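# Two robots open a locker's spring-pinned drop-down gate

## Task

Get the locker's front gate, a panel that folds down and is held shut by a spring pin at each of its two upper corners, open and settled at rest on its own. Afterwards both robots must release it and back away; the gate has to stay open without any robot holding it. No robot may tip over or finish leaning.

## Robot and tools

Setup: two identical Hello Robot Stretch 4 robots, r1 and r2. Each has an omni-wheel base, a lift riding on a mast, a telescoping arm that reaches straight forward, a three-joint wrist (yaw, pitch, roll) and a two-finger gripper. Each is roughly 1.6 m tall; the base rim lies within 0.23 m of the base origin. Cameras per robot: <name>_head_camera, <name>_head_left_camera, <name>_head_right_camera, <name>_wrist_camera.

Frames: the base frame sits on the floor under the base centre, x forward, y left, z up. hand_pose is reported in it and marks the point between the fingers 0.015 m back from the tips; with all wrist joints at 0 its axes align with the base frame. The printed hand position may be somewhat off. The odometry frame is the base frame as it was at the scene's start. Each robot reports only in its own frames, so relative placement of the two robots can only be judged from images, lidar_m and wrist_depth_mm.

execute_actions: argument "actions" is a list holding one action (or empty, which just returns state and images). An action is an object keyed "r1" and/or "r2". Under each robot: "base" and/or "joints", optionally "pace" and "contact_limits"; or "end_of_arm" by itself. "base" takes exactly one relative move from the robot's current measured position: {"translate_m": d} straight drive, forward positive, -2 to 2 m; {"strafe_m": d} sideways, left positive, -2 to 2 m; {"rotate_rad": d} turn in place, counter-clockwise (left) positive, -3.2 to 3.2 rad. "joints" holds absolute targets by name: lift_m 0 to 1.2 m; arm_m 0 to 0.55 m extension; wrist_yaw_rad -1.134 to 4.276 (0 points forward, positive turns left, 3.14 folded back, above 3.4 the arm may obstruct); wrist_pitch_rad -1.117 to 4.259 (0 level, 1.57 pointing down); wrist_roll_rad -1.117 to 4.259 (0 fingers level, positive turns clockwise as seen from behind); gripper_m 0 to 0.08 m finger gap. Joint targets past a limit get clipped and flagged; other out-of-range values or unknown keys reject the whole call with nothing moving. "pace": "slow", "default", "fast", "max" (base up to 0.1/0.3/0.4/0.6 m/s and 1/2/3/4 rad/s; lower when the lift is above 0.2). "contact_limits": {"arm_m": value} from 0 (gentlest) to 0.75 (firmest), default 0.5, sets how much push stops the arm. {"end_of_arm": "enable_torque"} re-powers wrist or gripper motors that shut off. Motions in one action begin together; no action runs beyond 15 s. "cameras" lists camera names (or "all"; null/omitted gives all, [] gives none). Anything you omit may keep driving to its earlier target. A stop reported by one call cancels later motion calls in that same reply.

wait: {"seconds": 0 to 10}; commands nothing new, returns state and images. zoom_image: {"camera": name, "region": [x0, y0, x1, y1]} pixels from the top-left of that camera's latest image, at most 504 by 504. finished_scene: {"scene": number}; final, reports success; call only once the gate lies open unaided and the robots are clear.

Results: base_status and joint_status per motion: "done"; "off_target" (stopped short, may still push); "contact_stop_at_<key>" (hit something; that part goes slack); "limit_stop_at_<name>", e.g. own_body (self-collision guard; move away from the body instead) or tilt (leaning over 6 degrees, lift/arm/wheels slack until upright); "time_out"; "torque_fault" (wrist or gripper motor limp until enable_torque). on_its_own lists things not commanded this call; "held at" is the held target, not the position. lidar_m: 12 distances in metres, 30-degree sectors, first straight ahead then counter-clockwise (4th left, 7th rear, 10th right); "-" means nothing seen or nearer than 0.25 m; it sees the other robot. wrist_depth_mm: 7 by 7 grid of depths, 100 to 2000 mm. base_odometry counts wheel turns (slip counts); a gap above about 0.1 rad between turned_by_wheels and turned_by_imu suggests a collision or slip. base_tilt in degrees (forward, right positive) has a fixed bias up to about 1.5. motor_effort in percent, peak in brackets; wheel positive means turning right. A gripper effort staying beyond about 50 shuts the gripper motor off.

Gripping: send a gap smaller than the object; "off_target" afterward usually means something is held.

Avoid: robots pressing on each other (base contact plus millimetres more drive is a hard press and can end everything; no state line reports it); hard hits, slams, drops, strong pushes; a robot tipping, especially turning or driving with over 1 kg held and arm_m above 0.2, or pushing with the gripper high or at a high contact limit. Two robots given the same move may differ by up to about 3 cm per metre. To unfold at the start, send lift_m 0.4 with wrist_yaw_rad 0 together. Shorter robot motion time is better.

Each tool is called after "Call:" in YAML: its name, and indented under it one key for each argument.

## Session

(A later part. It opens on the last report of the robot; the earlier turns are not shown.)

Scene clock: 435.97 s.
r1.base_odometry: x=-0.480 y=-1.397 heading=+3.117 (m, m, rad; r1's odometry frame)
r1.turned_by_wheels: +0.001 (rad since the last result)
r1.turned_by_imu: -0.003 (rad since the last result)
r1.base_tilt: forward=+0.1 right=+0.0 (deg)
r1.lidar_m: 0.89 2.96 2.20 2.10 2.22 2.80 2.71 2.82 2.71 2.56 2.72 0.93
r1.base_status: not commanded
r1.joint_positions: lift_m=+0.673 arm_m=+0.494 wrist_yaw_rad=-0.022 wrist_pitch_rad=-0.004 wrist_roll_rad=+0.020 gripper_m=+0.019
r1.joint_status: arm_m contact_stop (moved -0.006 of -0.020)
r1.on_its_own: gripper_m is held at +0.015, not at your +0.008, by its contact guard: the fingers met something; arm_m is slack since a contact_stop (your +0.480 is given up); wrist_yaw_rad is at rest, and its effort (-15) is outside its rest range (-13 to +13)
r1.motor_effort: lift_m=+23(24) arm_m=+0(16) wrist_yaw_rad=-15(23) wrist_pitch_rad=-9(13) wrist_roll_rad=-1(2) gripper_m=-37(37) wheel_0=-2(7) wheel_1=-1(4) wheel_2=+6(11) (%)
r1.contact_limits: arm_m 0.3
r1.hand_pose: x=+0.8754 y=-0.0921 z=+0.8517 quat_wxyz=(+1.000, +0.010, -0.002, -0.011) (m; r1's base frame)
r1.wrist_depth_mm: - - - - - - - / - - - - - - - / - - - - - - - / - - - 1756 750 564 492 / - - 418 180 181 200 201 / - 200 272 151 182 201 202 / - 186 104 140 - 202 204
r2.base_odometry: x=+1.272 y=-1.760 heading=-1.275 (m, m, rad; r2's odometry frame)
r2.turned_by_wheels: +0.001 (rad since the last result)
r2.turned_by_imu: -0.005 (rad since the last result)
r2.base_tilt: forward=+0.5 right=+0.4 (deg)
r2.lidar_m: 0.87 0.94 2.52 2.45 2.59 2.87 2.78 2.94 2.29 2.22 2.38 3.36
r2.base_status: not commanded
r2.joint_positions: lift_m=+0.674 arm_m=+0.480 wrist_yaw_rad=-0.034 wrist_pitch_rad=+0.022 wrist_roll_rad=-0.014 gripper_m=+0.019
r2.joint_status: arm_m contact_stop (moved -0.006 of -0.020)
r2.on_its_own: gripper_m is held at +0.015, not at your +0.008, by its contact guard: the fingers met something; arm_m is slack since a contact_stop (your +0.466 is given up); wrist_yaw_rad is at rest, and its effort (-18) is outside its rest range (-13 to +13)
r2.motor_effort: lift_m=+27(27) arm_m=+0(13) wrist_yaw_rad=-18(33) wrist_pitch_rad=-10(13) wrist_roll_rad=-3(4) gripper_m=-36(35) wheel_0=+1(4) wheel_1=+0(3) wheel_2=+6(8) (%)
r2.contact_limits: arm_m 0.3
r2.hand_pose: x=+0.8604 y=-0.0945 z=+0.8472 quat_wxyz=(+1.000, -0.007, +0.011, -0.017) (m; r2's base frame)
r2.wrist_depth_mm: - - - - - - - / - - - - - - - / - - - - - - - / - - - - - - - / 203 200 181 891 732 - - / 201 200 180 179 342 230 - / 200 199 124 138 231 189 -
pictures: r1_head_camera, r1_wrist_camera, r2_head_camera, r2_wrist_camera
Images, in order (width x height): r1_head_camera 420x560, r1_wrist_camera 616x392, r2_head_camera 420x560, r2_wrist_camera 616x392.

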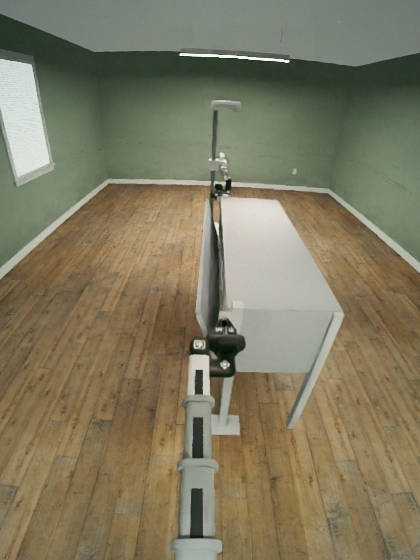

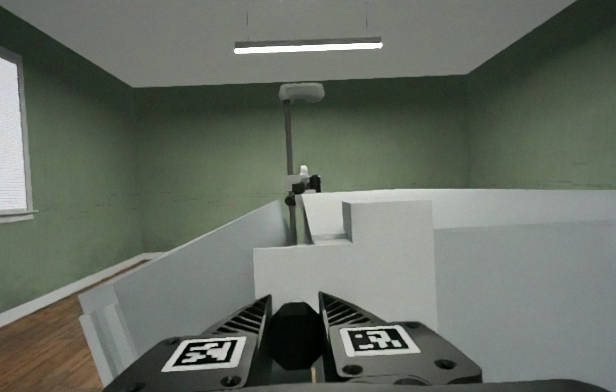

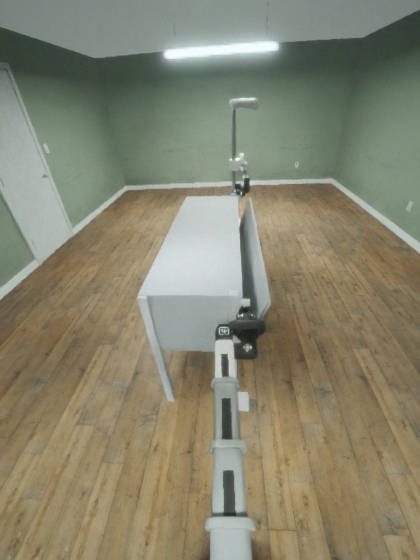

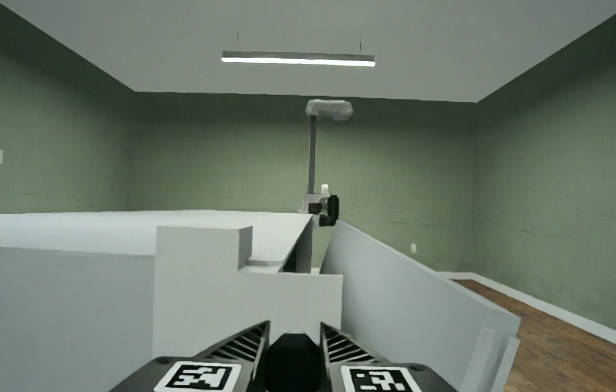

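Call:
execute_actions:
  actions:
    - {"r1": {"joints": {"arm_m": 0.5}, "contact_limits": {"arm_m": 0.2}, "pace": "fast"}, "r2": {"joints": {"arm_m": 0.486}, "contact_limits": {"arm_m": 0.2}, "pace": "fast"}}
  cameras: []

Call:
execute_actions:
  actions:
    - {"r1": {"joints": {"gripper_m": 0.037}}, "r2": {"joints": {"gripper_m": 0.037}}}
  cameras: ["r1_head_camera", "r1_wrist_camera", "r2_wrist_camera"]

Scene clock: 446.23 s.
r1.base_odometry: x=-0.480 y=-1.397 heading=+3.117 (m, m, rad; r1's odometry frame)
r1.turned_by_wheels: +0.000 (rad since the last result)
r1.turned_by_imu: +0.001 (rad since the last result)
r1.base_tilt: forward=+0.1 right=+0.0 (deg)
r1.lidar_m: 0.90 2.93 2.19 2.10 2.21 2.80 2.71 2.85 2.72 2.55 2.70 0.93
r1.base_status: not commanded
r1.joint_positions: lift_m=+0.673 arm_m=+0.499 wrist_yaw_rad=-0.025 wrist_pitch_rad=-0.004 wrist_roll_rad=+0.020 gripper_m=+0.019
r1.joint_status: all done
r1.on_its_own: gripper_m is held at +0.015, not at your +0.008, by its contact guard: the fingers met something
r1.motor_effort: lift_m=+23(23) arm_m=+5(5) wrist_yaw_rad=-6(15) wrist_pitch_rad=-8(9) wrist_roll_rad=-2(2) gripper_m=-37(35) wheel_0=+1(2) wheel_1=+0(0) wheel_2=+2(5) (%)
r1.contact_limits: arm_m 0.2
r1.hand_pose: x=+0.8804 y=-0.0928 z=+0.8518 quat_wxyz=(+1.000, +0.010, -0.002, -0.013) (m; r1's base frame)
r1.wrist_depth_mm: - - - - - - - / - - - - - - - / - - - - - - - / - - - - 750 559 484 / - - - 177 177 196 197 / - - - 151 177 196 198 / - - 104 140 - 198 199
r2.base_odometry: x=+1.272 y=-1.760 heading=-1.275 (m, m, rad; r2's odometry frame)
r2.turned_by_wheels: +0.000 (rad since the last result)
r2.turned_by_imu: -0.002 (rad since the last result)
r2.base_tilt: forward=+0.5 right=+0.2 (deg)
r2.lidar_m: 0.88 0.92 2.51 2.44 2.61 2.88 2.79 2.94 2.33 2.23 2.41 3.39
r2.base_status: not commanded
r2.joint_positions: lift_m=+0.674 arm_m=+0.485 wrist_yaw_rad=-0.037 wrist_pitch_rad=+0.021 wrist_roll_rad=-0.014 gripper_m=+0.019
r2.joint_status: all done
r2.on_its_own: gripper_m is held at +0.015, not at your +0.008, by its contact guard: the fingers met something
r2.motor_effort: lift_m=+27(27) arm_m=+4(0) wrist_yaw_rad=-8(17) wrist_pitch_rad=-9(10) wrist_roll_rad=-3(3) gripper_m=-36(36) wheel_0=+1(1) wheel_1=+0(1) wheel_2=+4(6) (%)
r2.contact_limits: arm_m 0.2
r2.hand_pose: x=+0.8653 y=-0.0952 z=+0.8473 quat_wxyz=(+1.000, -0.007, +0.011, -0.018) (m; r2's base frame)
r2.wrist_depth_mm: - - - - - - - / - - - - - - - / - - - - - - - / - - - - - - - / 198 195 176 1576 - - - / 196 195 176 175 - - - / 195 193 125 138 - - -
pictures: none
No camera images: the call's "cameras" was empty. Leave "cameras" out to get every camera's image.

Scene clock: 447.07 s.
r1.base_odometry: x=-0.480 y=-1.397 heading=+3.117 (m, m, rad; r1's odometry frame)
r1.turned_by_wheels: +0.000 (rad since the last result)
r1.turned_by_imu: +0.000 (rad since the last result)
r1.base_tilt: forward=+0.1 right=+0.1 (deg)
r1.lidar_m: 0.90 2.97 2.19 2.09 2.21 2.79 2.72 2.83 2.70 2.56 2.73 0.93
r1.base_status: not commanded
r1.joint_positions: lift_m=+0.673 arm_m=+0.499 wrist_yaw_rad=-0.027 wrist_pitch_rad=-0.004 wrist_roll_rad=+0.019 gripper_m=+0.037
r1.joint_status: all done
r1.motor_effort: lift_m=+23(23) arm_m=+5(5) wrist_yaw_rad=+1(5) wrist_pitch_rad=-8(8) wrist_roll_rad=+1(1) gripper_m=+1(39) wheel_0=+0(1) wheel_1=-1(0) wheel_2=+0(2) (%)
r1.hand_pose: x=+0.8802 y=-0.0932 z=+0.8518 quat_wxyz=(+1.000, +0.010, -0.002, -0.014) (m; r1's base frame)
r1.wrist_depth_mm: - - - - - - - / - - - - - - - / - - - - - - - / - - - - 750 564 500 / - - - 177 177 197 198 / - - - 176 177 198 199 / - - 121 177 - - 200
r2.base_odometry: x=+1.272 y=-1.760 heading=-1.275 (m, m, rad; r2's odometry frame)
r2.turned_by_wheels: +0.000 (rad since the last result)
r2.turned_by_imu: -0.001 (rad since the last result)
r2.base_tilt: forward=+0.6 right=+0.3 (deg)
r2.lidar_m: 0.87 0.93 2.52 2.45 2.60 2.85 2.79 2.95 2.28 2.20 2.38 3.35
r2.base_status: not commanded
r2.joint_positions: lift_m=+0.674 arm_m=+0.485 wrist_yaw_rad=-0.040 wrist_pitch_rad=+0.021 wrist_roll_rad=-0.014 gripper_m=+0.037
r2.joint_status: all done
r2.motor_effort: lift_m=+27(27) arm_m=+4(4) wrist_yaw_rad=+0(7) wrist_pitch_rad=-9(9) wrist_roll_rad=-3(3) gripper_m=+0(34) wheel_0=+1(1) wheel_1=+0(0) wheel_2=+2(5) (%)
r2.hand_pose: x=+0.8651 y=-0.0958 z=+0.8473 quat_wxyz=(+1.000, -0.007, +0.011, -0.020) (m; r2's base frame)
r2.wrist_depth_mm: - - - - - - - / - - - - - - - / - - - - - - - / - - - - - - - / 198 195 177 - - - - / 195 194 176 175 - - - / 194 194 133 139 132 - -
pictures: r1_head_camera, r1_wrist_camera, r2_wrist_camera
Images, in order (width x height): r1_head_camera 420x560, r1_wrist_camera 616x392, r2_wrist_camera 616x392.

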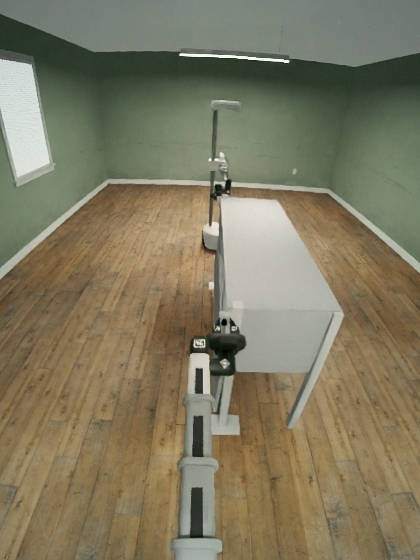

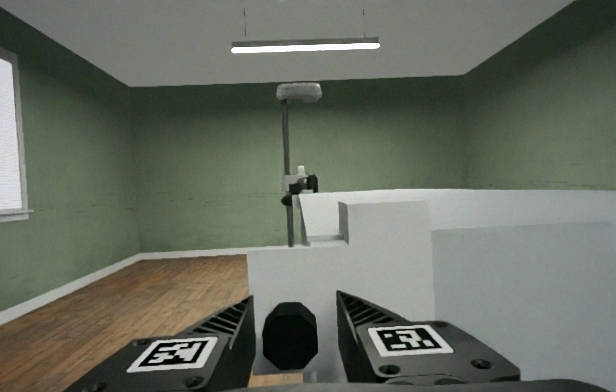

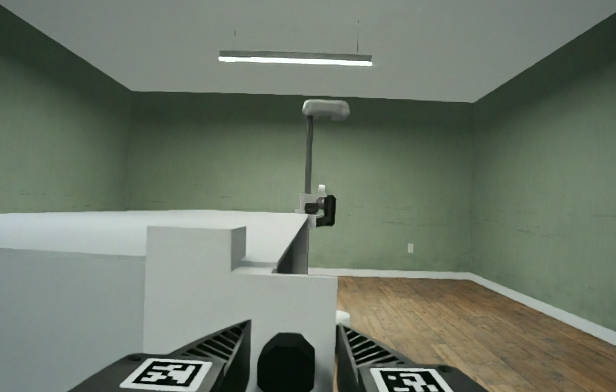

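Call:
execute_actions:
  actions:
    - {"r1": {"base": {"translate_m": -0.22}, "joints": {"arm_m": 0.17, "gripper_m": 0.05}, "pace": "max"}, "r2": {"base": {"translate_m": -0.22}, "joints": {"arm_m": 0.15, "gripper_m": 0.05}, "pace": "max"}}
  cameras: ["r1_head_camera", "r1_head_left_camera", "r1_wrist_camera", "r2_head_camera", "r2_wrist_camera"]

Call:
zoom_image:
  camera: "r1_head_camera"
  region: [170, 170, 290, 410]

Scene clock: 458.53 s.
r1.base_odometry: x=-0.260 y=-1.402 heading=+3.117 (m, m, rad; r1's odometry frame)
r1.turned_by_wheels: +0.000 (rad since the last result)
r1.turned_by_imu: +0.002 (rad since the last result)
r1.base_tilt: forward=+0.1 right=+0.1 (deg)
r1.lidar_m: 1.07 2.99 2.19 2.10 2.21 2.59 2.46 2.63 2.70 2.57 2.70 1.15
r1.base_status: done
r1.joint_positions: lift_m=+0.673 arm_m=+0.171 wrist_yaw_rad=-0.028 wrist_pitch_rad=-0.004 wrist_roll_rad=+0.019 gripper_m=+0.050
r1.joint_status: all done
r1.motor_effort: lift_m=+23(23) arm_m=-5(7) wrist_yaw_rad=+4(1) wrist_pitch_rad=-8(8) wrist_roll_rad=+1(0) gripper_m=+0(0) wheel_0=+2(6) wheel_1=+2(6) wheel_2=+0(12) (%)
r1.hand_pose: x=+0.5519 y=-0.0934 z=+0.8518 quat_wxyz=(+1.000, +0.009, -0.002, -0.014) (m; r1's base frame)
r1.wrist_depth_mm: - - - - - - - / - - - - - - - / - - - - - - - / - - - - 798 750 - / - - - 741 750 750 - / - - - 732 153 759 - / - - 142 750 122 - 1921
r2.base_odometry: x=+1.208 y=-1.550 heading=-1.276 (m, m, rad; r2's odometry frame)
r2.turned_by_wheels: -0.001 (rad since the last result)
r2.turned_by_imu: -0.001 (rad since the last result)
r2.base_tilt: forward=+0.6 right=+0.3 (deg)
r2.lidar_m: 1.03 1.18 2.53 2.47 2.58 2.65 2.56 2.71 2.31 2.22 2.36 3.36
r2.base_status: done
r2.joint_positions: lift_m=+0.674 arm_m=+0.151 wrist_yaw_rad=-0.040 wrist_pitch_rad=+0.021 wrist_roll_rad=-0.015 gripper_m=+0.050
r2.joint_status: all done
r2.motor_effort: lift_m=+27(27) arm_m=-5(4) wrist_yaw_rad=+1(2) wrist_pitch_rad=-7(9) wrist_roll_rad=-2(3) gripper_m=+1(1) wheel_0=-4(10) wheel_1=-3(8) wheel_2=-2(12) (%)
r2.hand_pose: x=+0.5307 y=-0.0959 z=+0.8474 quat_wxyz=(+1.000, -0.007, +0.011, -0.020) (m; r2's base frame)
r2.wrist_depth_mm: - - - - - - - / - - - - - - - / - - - - - - - / - - - - - - - / - 750 750 - - - - / - 750 750 - - - - / 759 750 144 1921 129 - -
pictures: r1_head_camera, r1_head_left_camera, r1_wrist_camera, r2_head_camera, r2_wrist_camera
Images, in order (width x height): r1_head_camera 420x560, r1_head_left_camera 420x672, r1_wrist_camera 616x392, r2_head_camera 420x560, r2_wrist_camera 616x392.

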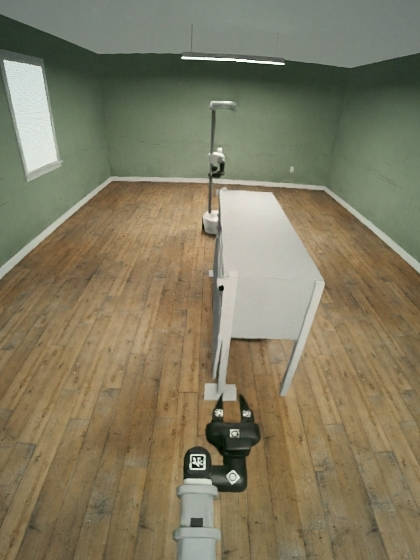

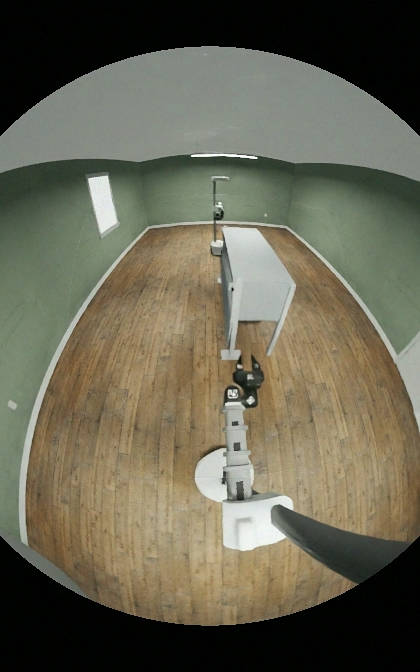

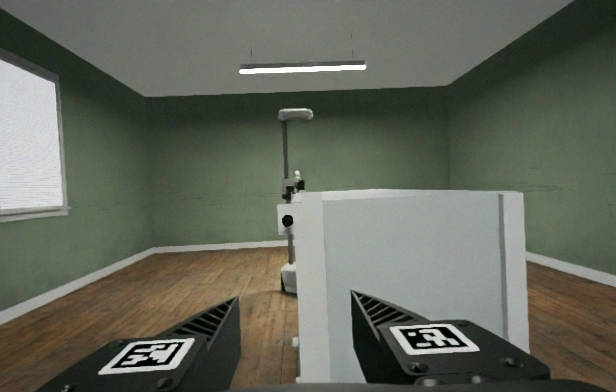

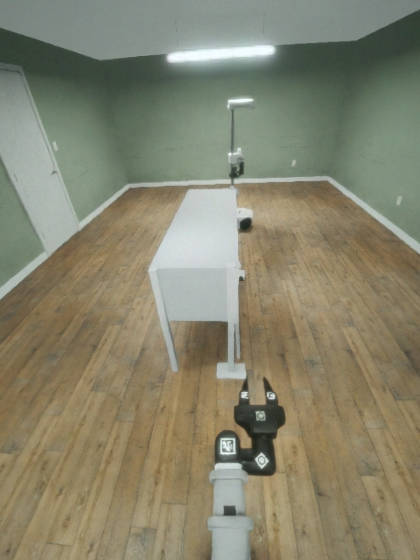

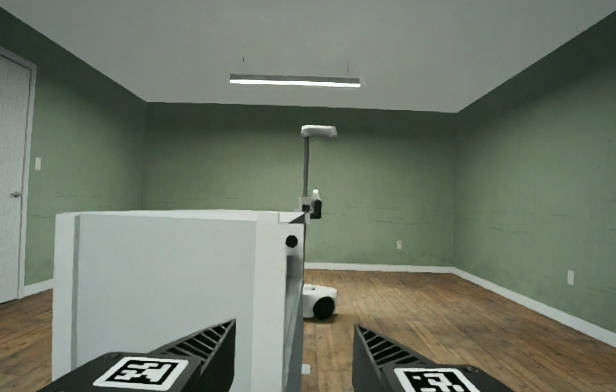

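Region (170, 170, 290, 410) of r1_head_camera's 420x560 image, scaled by 2.100, with more detail than that image has.

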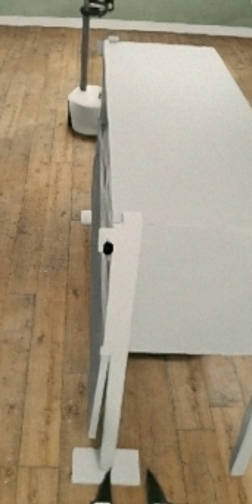

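Call:
execute_actions:
  actions: []

Scene clock: 466.03 s.
r1.base_odometry: x=-0.260 y=-1.402 heading=+3.117 (m, m, rad; r1's odometry frame)
r1.turned_by_wheels: +0.000 (rad since the last result)
r1.turned_by_imu: +0.001 (rad since the last result)
r1.base_tilt: forward=+0.1 right=+0.1 (deg)
r1.lidar_m: 1.07 2.99 2.20 2.11 2.22 2.57 2.46 2.59 2.70 2.54 2.70 1.16
r1.base_status: done
r1.joint_positions: lift_m=+0.673 arm_m=+0.171 wrist_yaw_rad=-0.028 wrist_pitch_rad=-0.004 wrist_roll_rad=+0.019 gripper_m=+0.050
r1.joint_status: all done
r1.motor_effort: lift_m=+23(23) arm_m=-5(7) wrist_yaw_rad=+2(1) wrist_pitch_rad=-8(8) wrist_roll_rad=-1(0) gripper_m=+2(0) wheel_0=+2(6) wheel_1=+1(6) wheel_2=+0(12) (%)
r1.hand_pose: x=+0.5519 y=-0.0934 z=+0.8518 quat_wxyz=(+1.000, +0.009, -0.002, -0.014) (m; r1's base frame)
r1.wrist_depth_mm: - - - - - - - / - - - - - - - / - - - - - - - / - - - - 809 750 - / - - - 732 741 750 - / - - - 750 153 750 - / - - 142 750 122 - 1863
r2.base_odometry: x=+1.208 y=-1.550 heading=-1.276 (m, m, rad; r2's odometry frame)
r2.turned_by_wheels: +0.000 (rad since the last result)
r2.turned_by_imu: -0.001 (rad since the last result)
r2.base_tilt: forward=+0.6 right=+0.5 (deg)
r2.lidar_m: 1.07 1.16 2.53 2.45 2.58 2.62 2.55 2.71 2.34 2.19 2.39 3.32
r2.base_status: done
r2.joint_positions: lift_m=+0.674 arm_m=+0.151 wrist_yaw_rad=-0.040 wrist_pitch_rad=+0.021 wrist_roll_rad=-0.015 gripper_m=+0.050
r2.joint_status: all done
r2.motor_effort: lift_m=+27(27) arm_m=-5(4) wrist_yaw_rad=+1(2) wrist_pitch_rad=-8(9) wrist_roll_rad=-3(3) gripper_m=+0(1) wheel_0=-4(10) wheel_1=-3(8) wheel_2=-2(12) (%)
r2.hand_pose: x=+0.5307 y=-0.0959 z=+0.8474 quat_wxyz=(+1.000, -0.007, +0.011, -0.020) (m; r2's base frame)
r2.wrist_depth_mm: - - - - - - - / - - - - - - - / - - - - - - - / - - - - - - - / - 750 741 - - - - / - 750 750 - - - - / 741 741 145 1921 129 - -
pictures: r1_head_camera, r1_head_left_camera, r1_head_right_camera, r1_wrist_camera, r2_head_camera, r2_head_left_camera, r2_head_right_camera, r2_wrist_camera
Images, in order (width x height): r1_head_camera 420x560, r1_head_left_camera 420x672, r1_head_right_camera 420x672, r1_wrist_camera 616x392, r2_head_camera 420x560, r2_head_left_camera 420x672, r2_head_right_camera 420x672, r2_wrist_camera 616x392.

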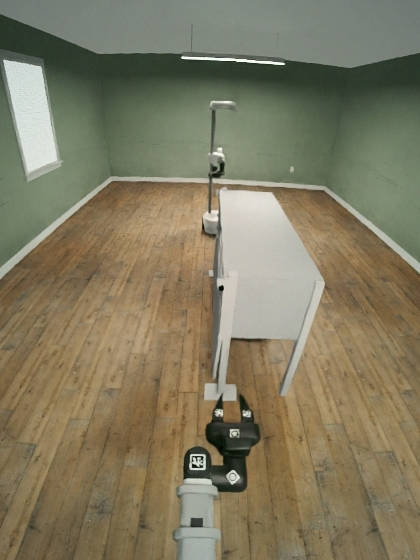

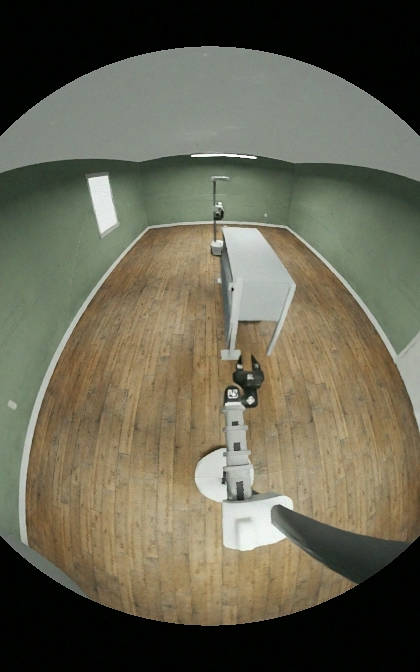

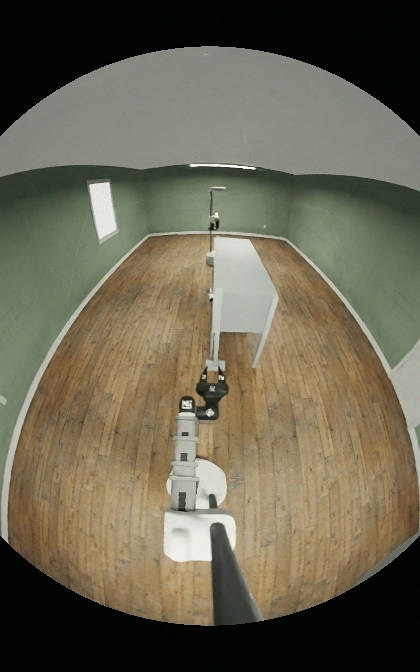

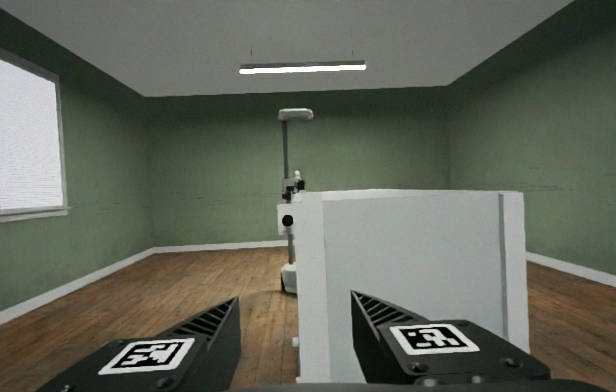

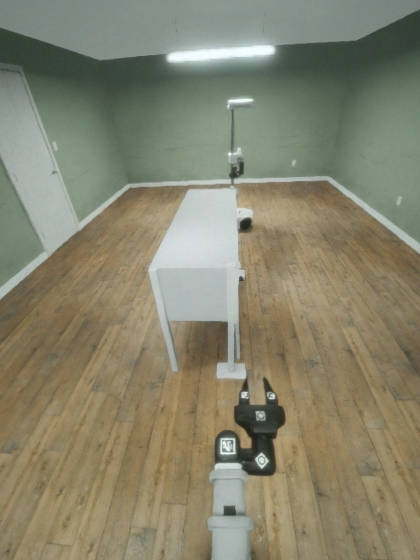

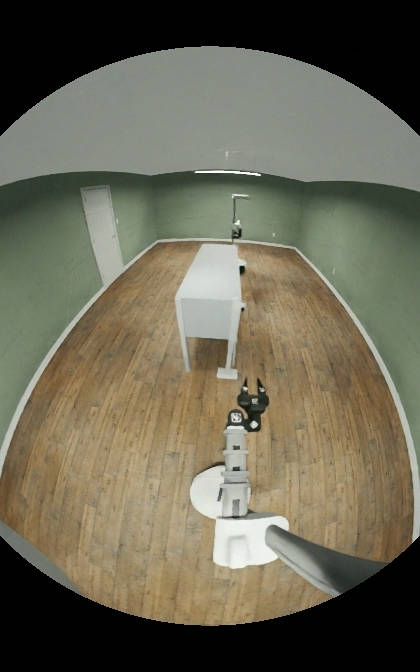

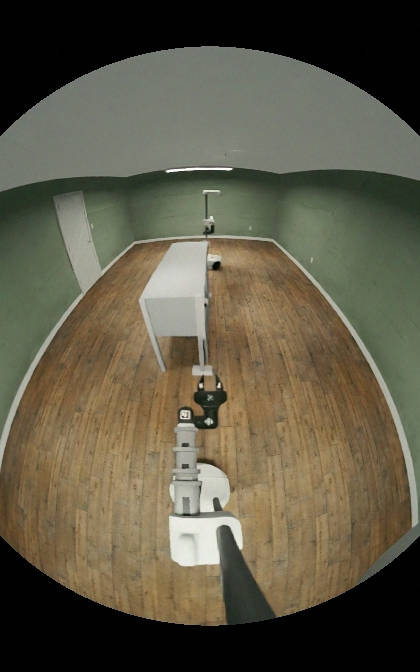

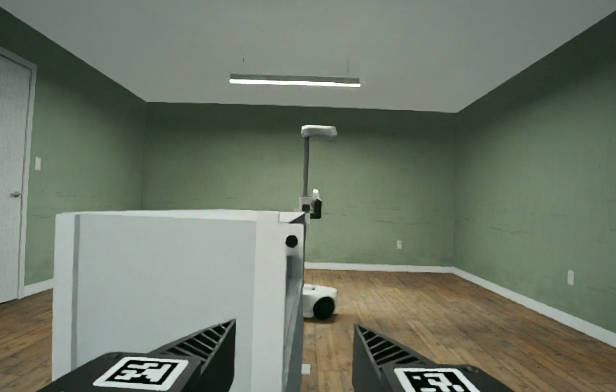

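Call:
zoom_image:
  camera: "r1_head_left_camera"
  region: [180, 210, 320, 370]

Call:
zoom_image:
  camera: "r2_wrist_camera"
  region: [220, 190, 380, 392]

Region (180, 210, 320, 370) of r1_head_left_camera's 420x672 image, scaled by 3.150, with more detail than that image has; it fills the left 441 columns of this view, and the rest is white.

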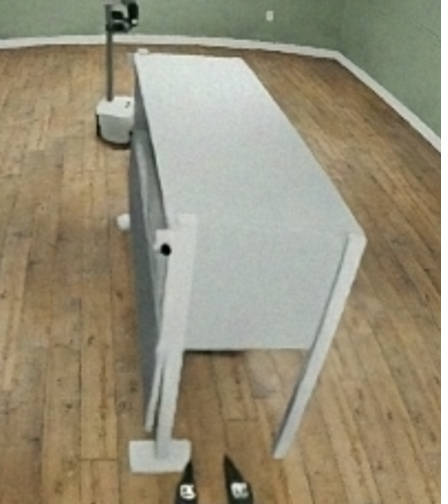

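Region (220, 190, 380, 392) of r2_wrist_camera's 616x392 image, scaled by 2.495; it fills the left 399 columns of this view, and the rest is white.

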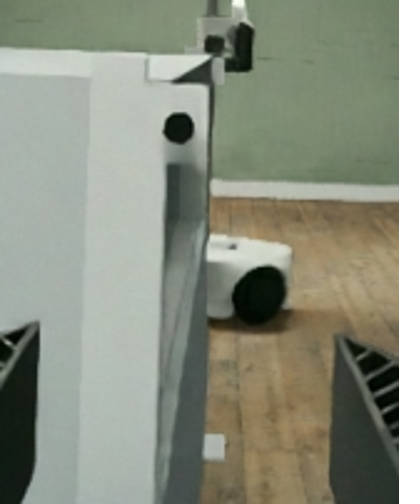

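The gate is open and hanging down at rest, the locker interior is visible, and both robots are clear.

Call:
finished_scene:
  scene: 2

The scene is finished: the task was done.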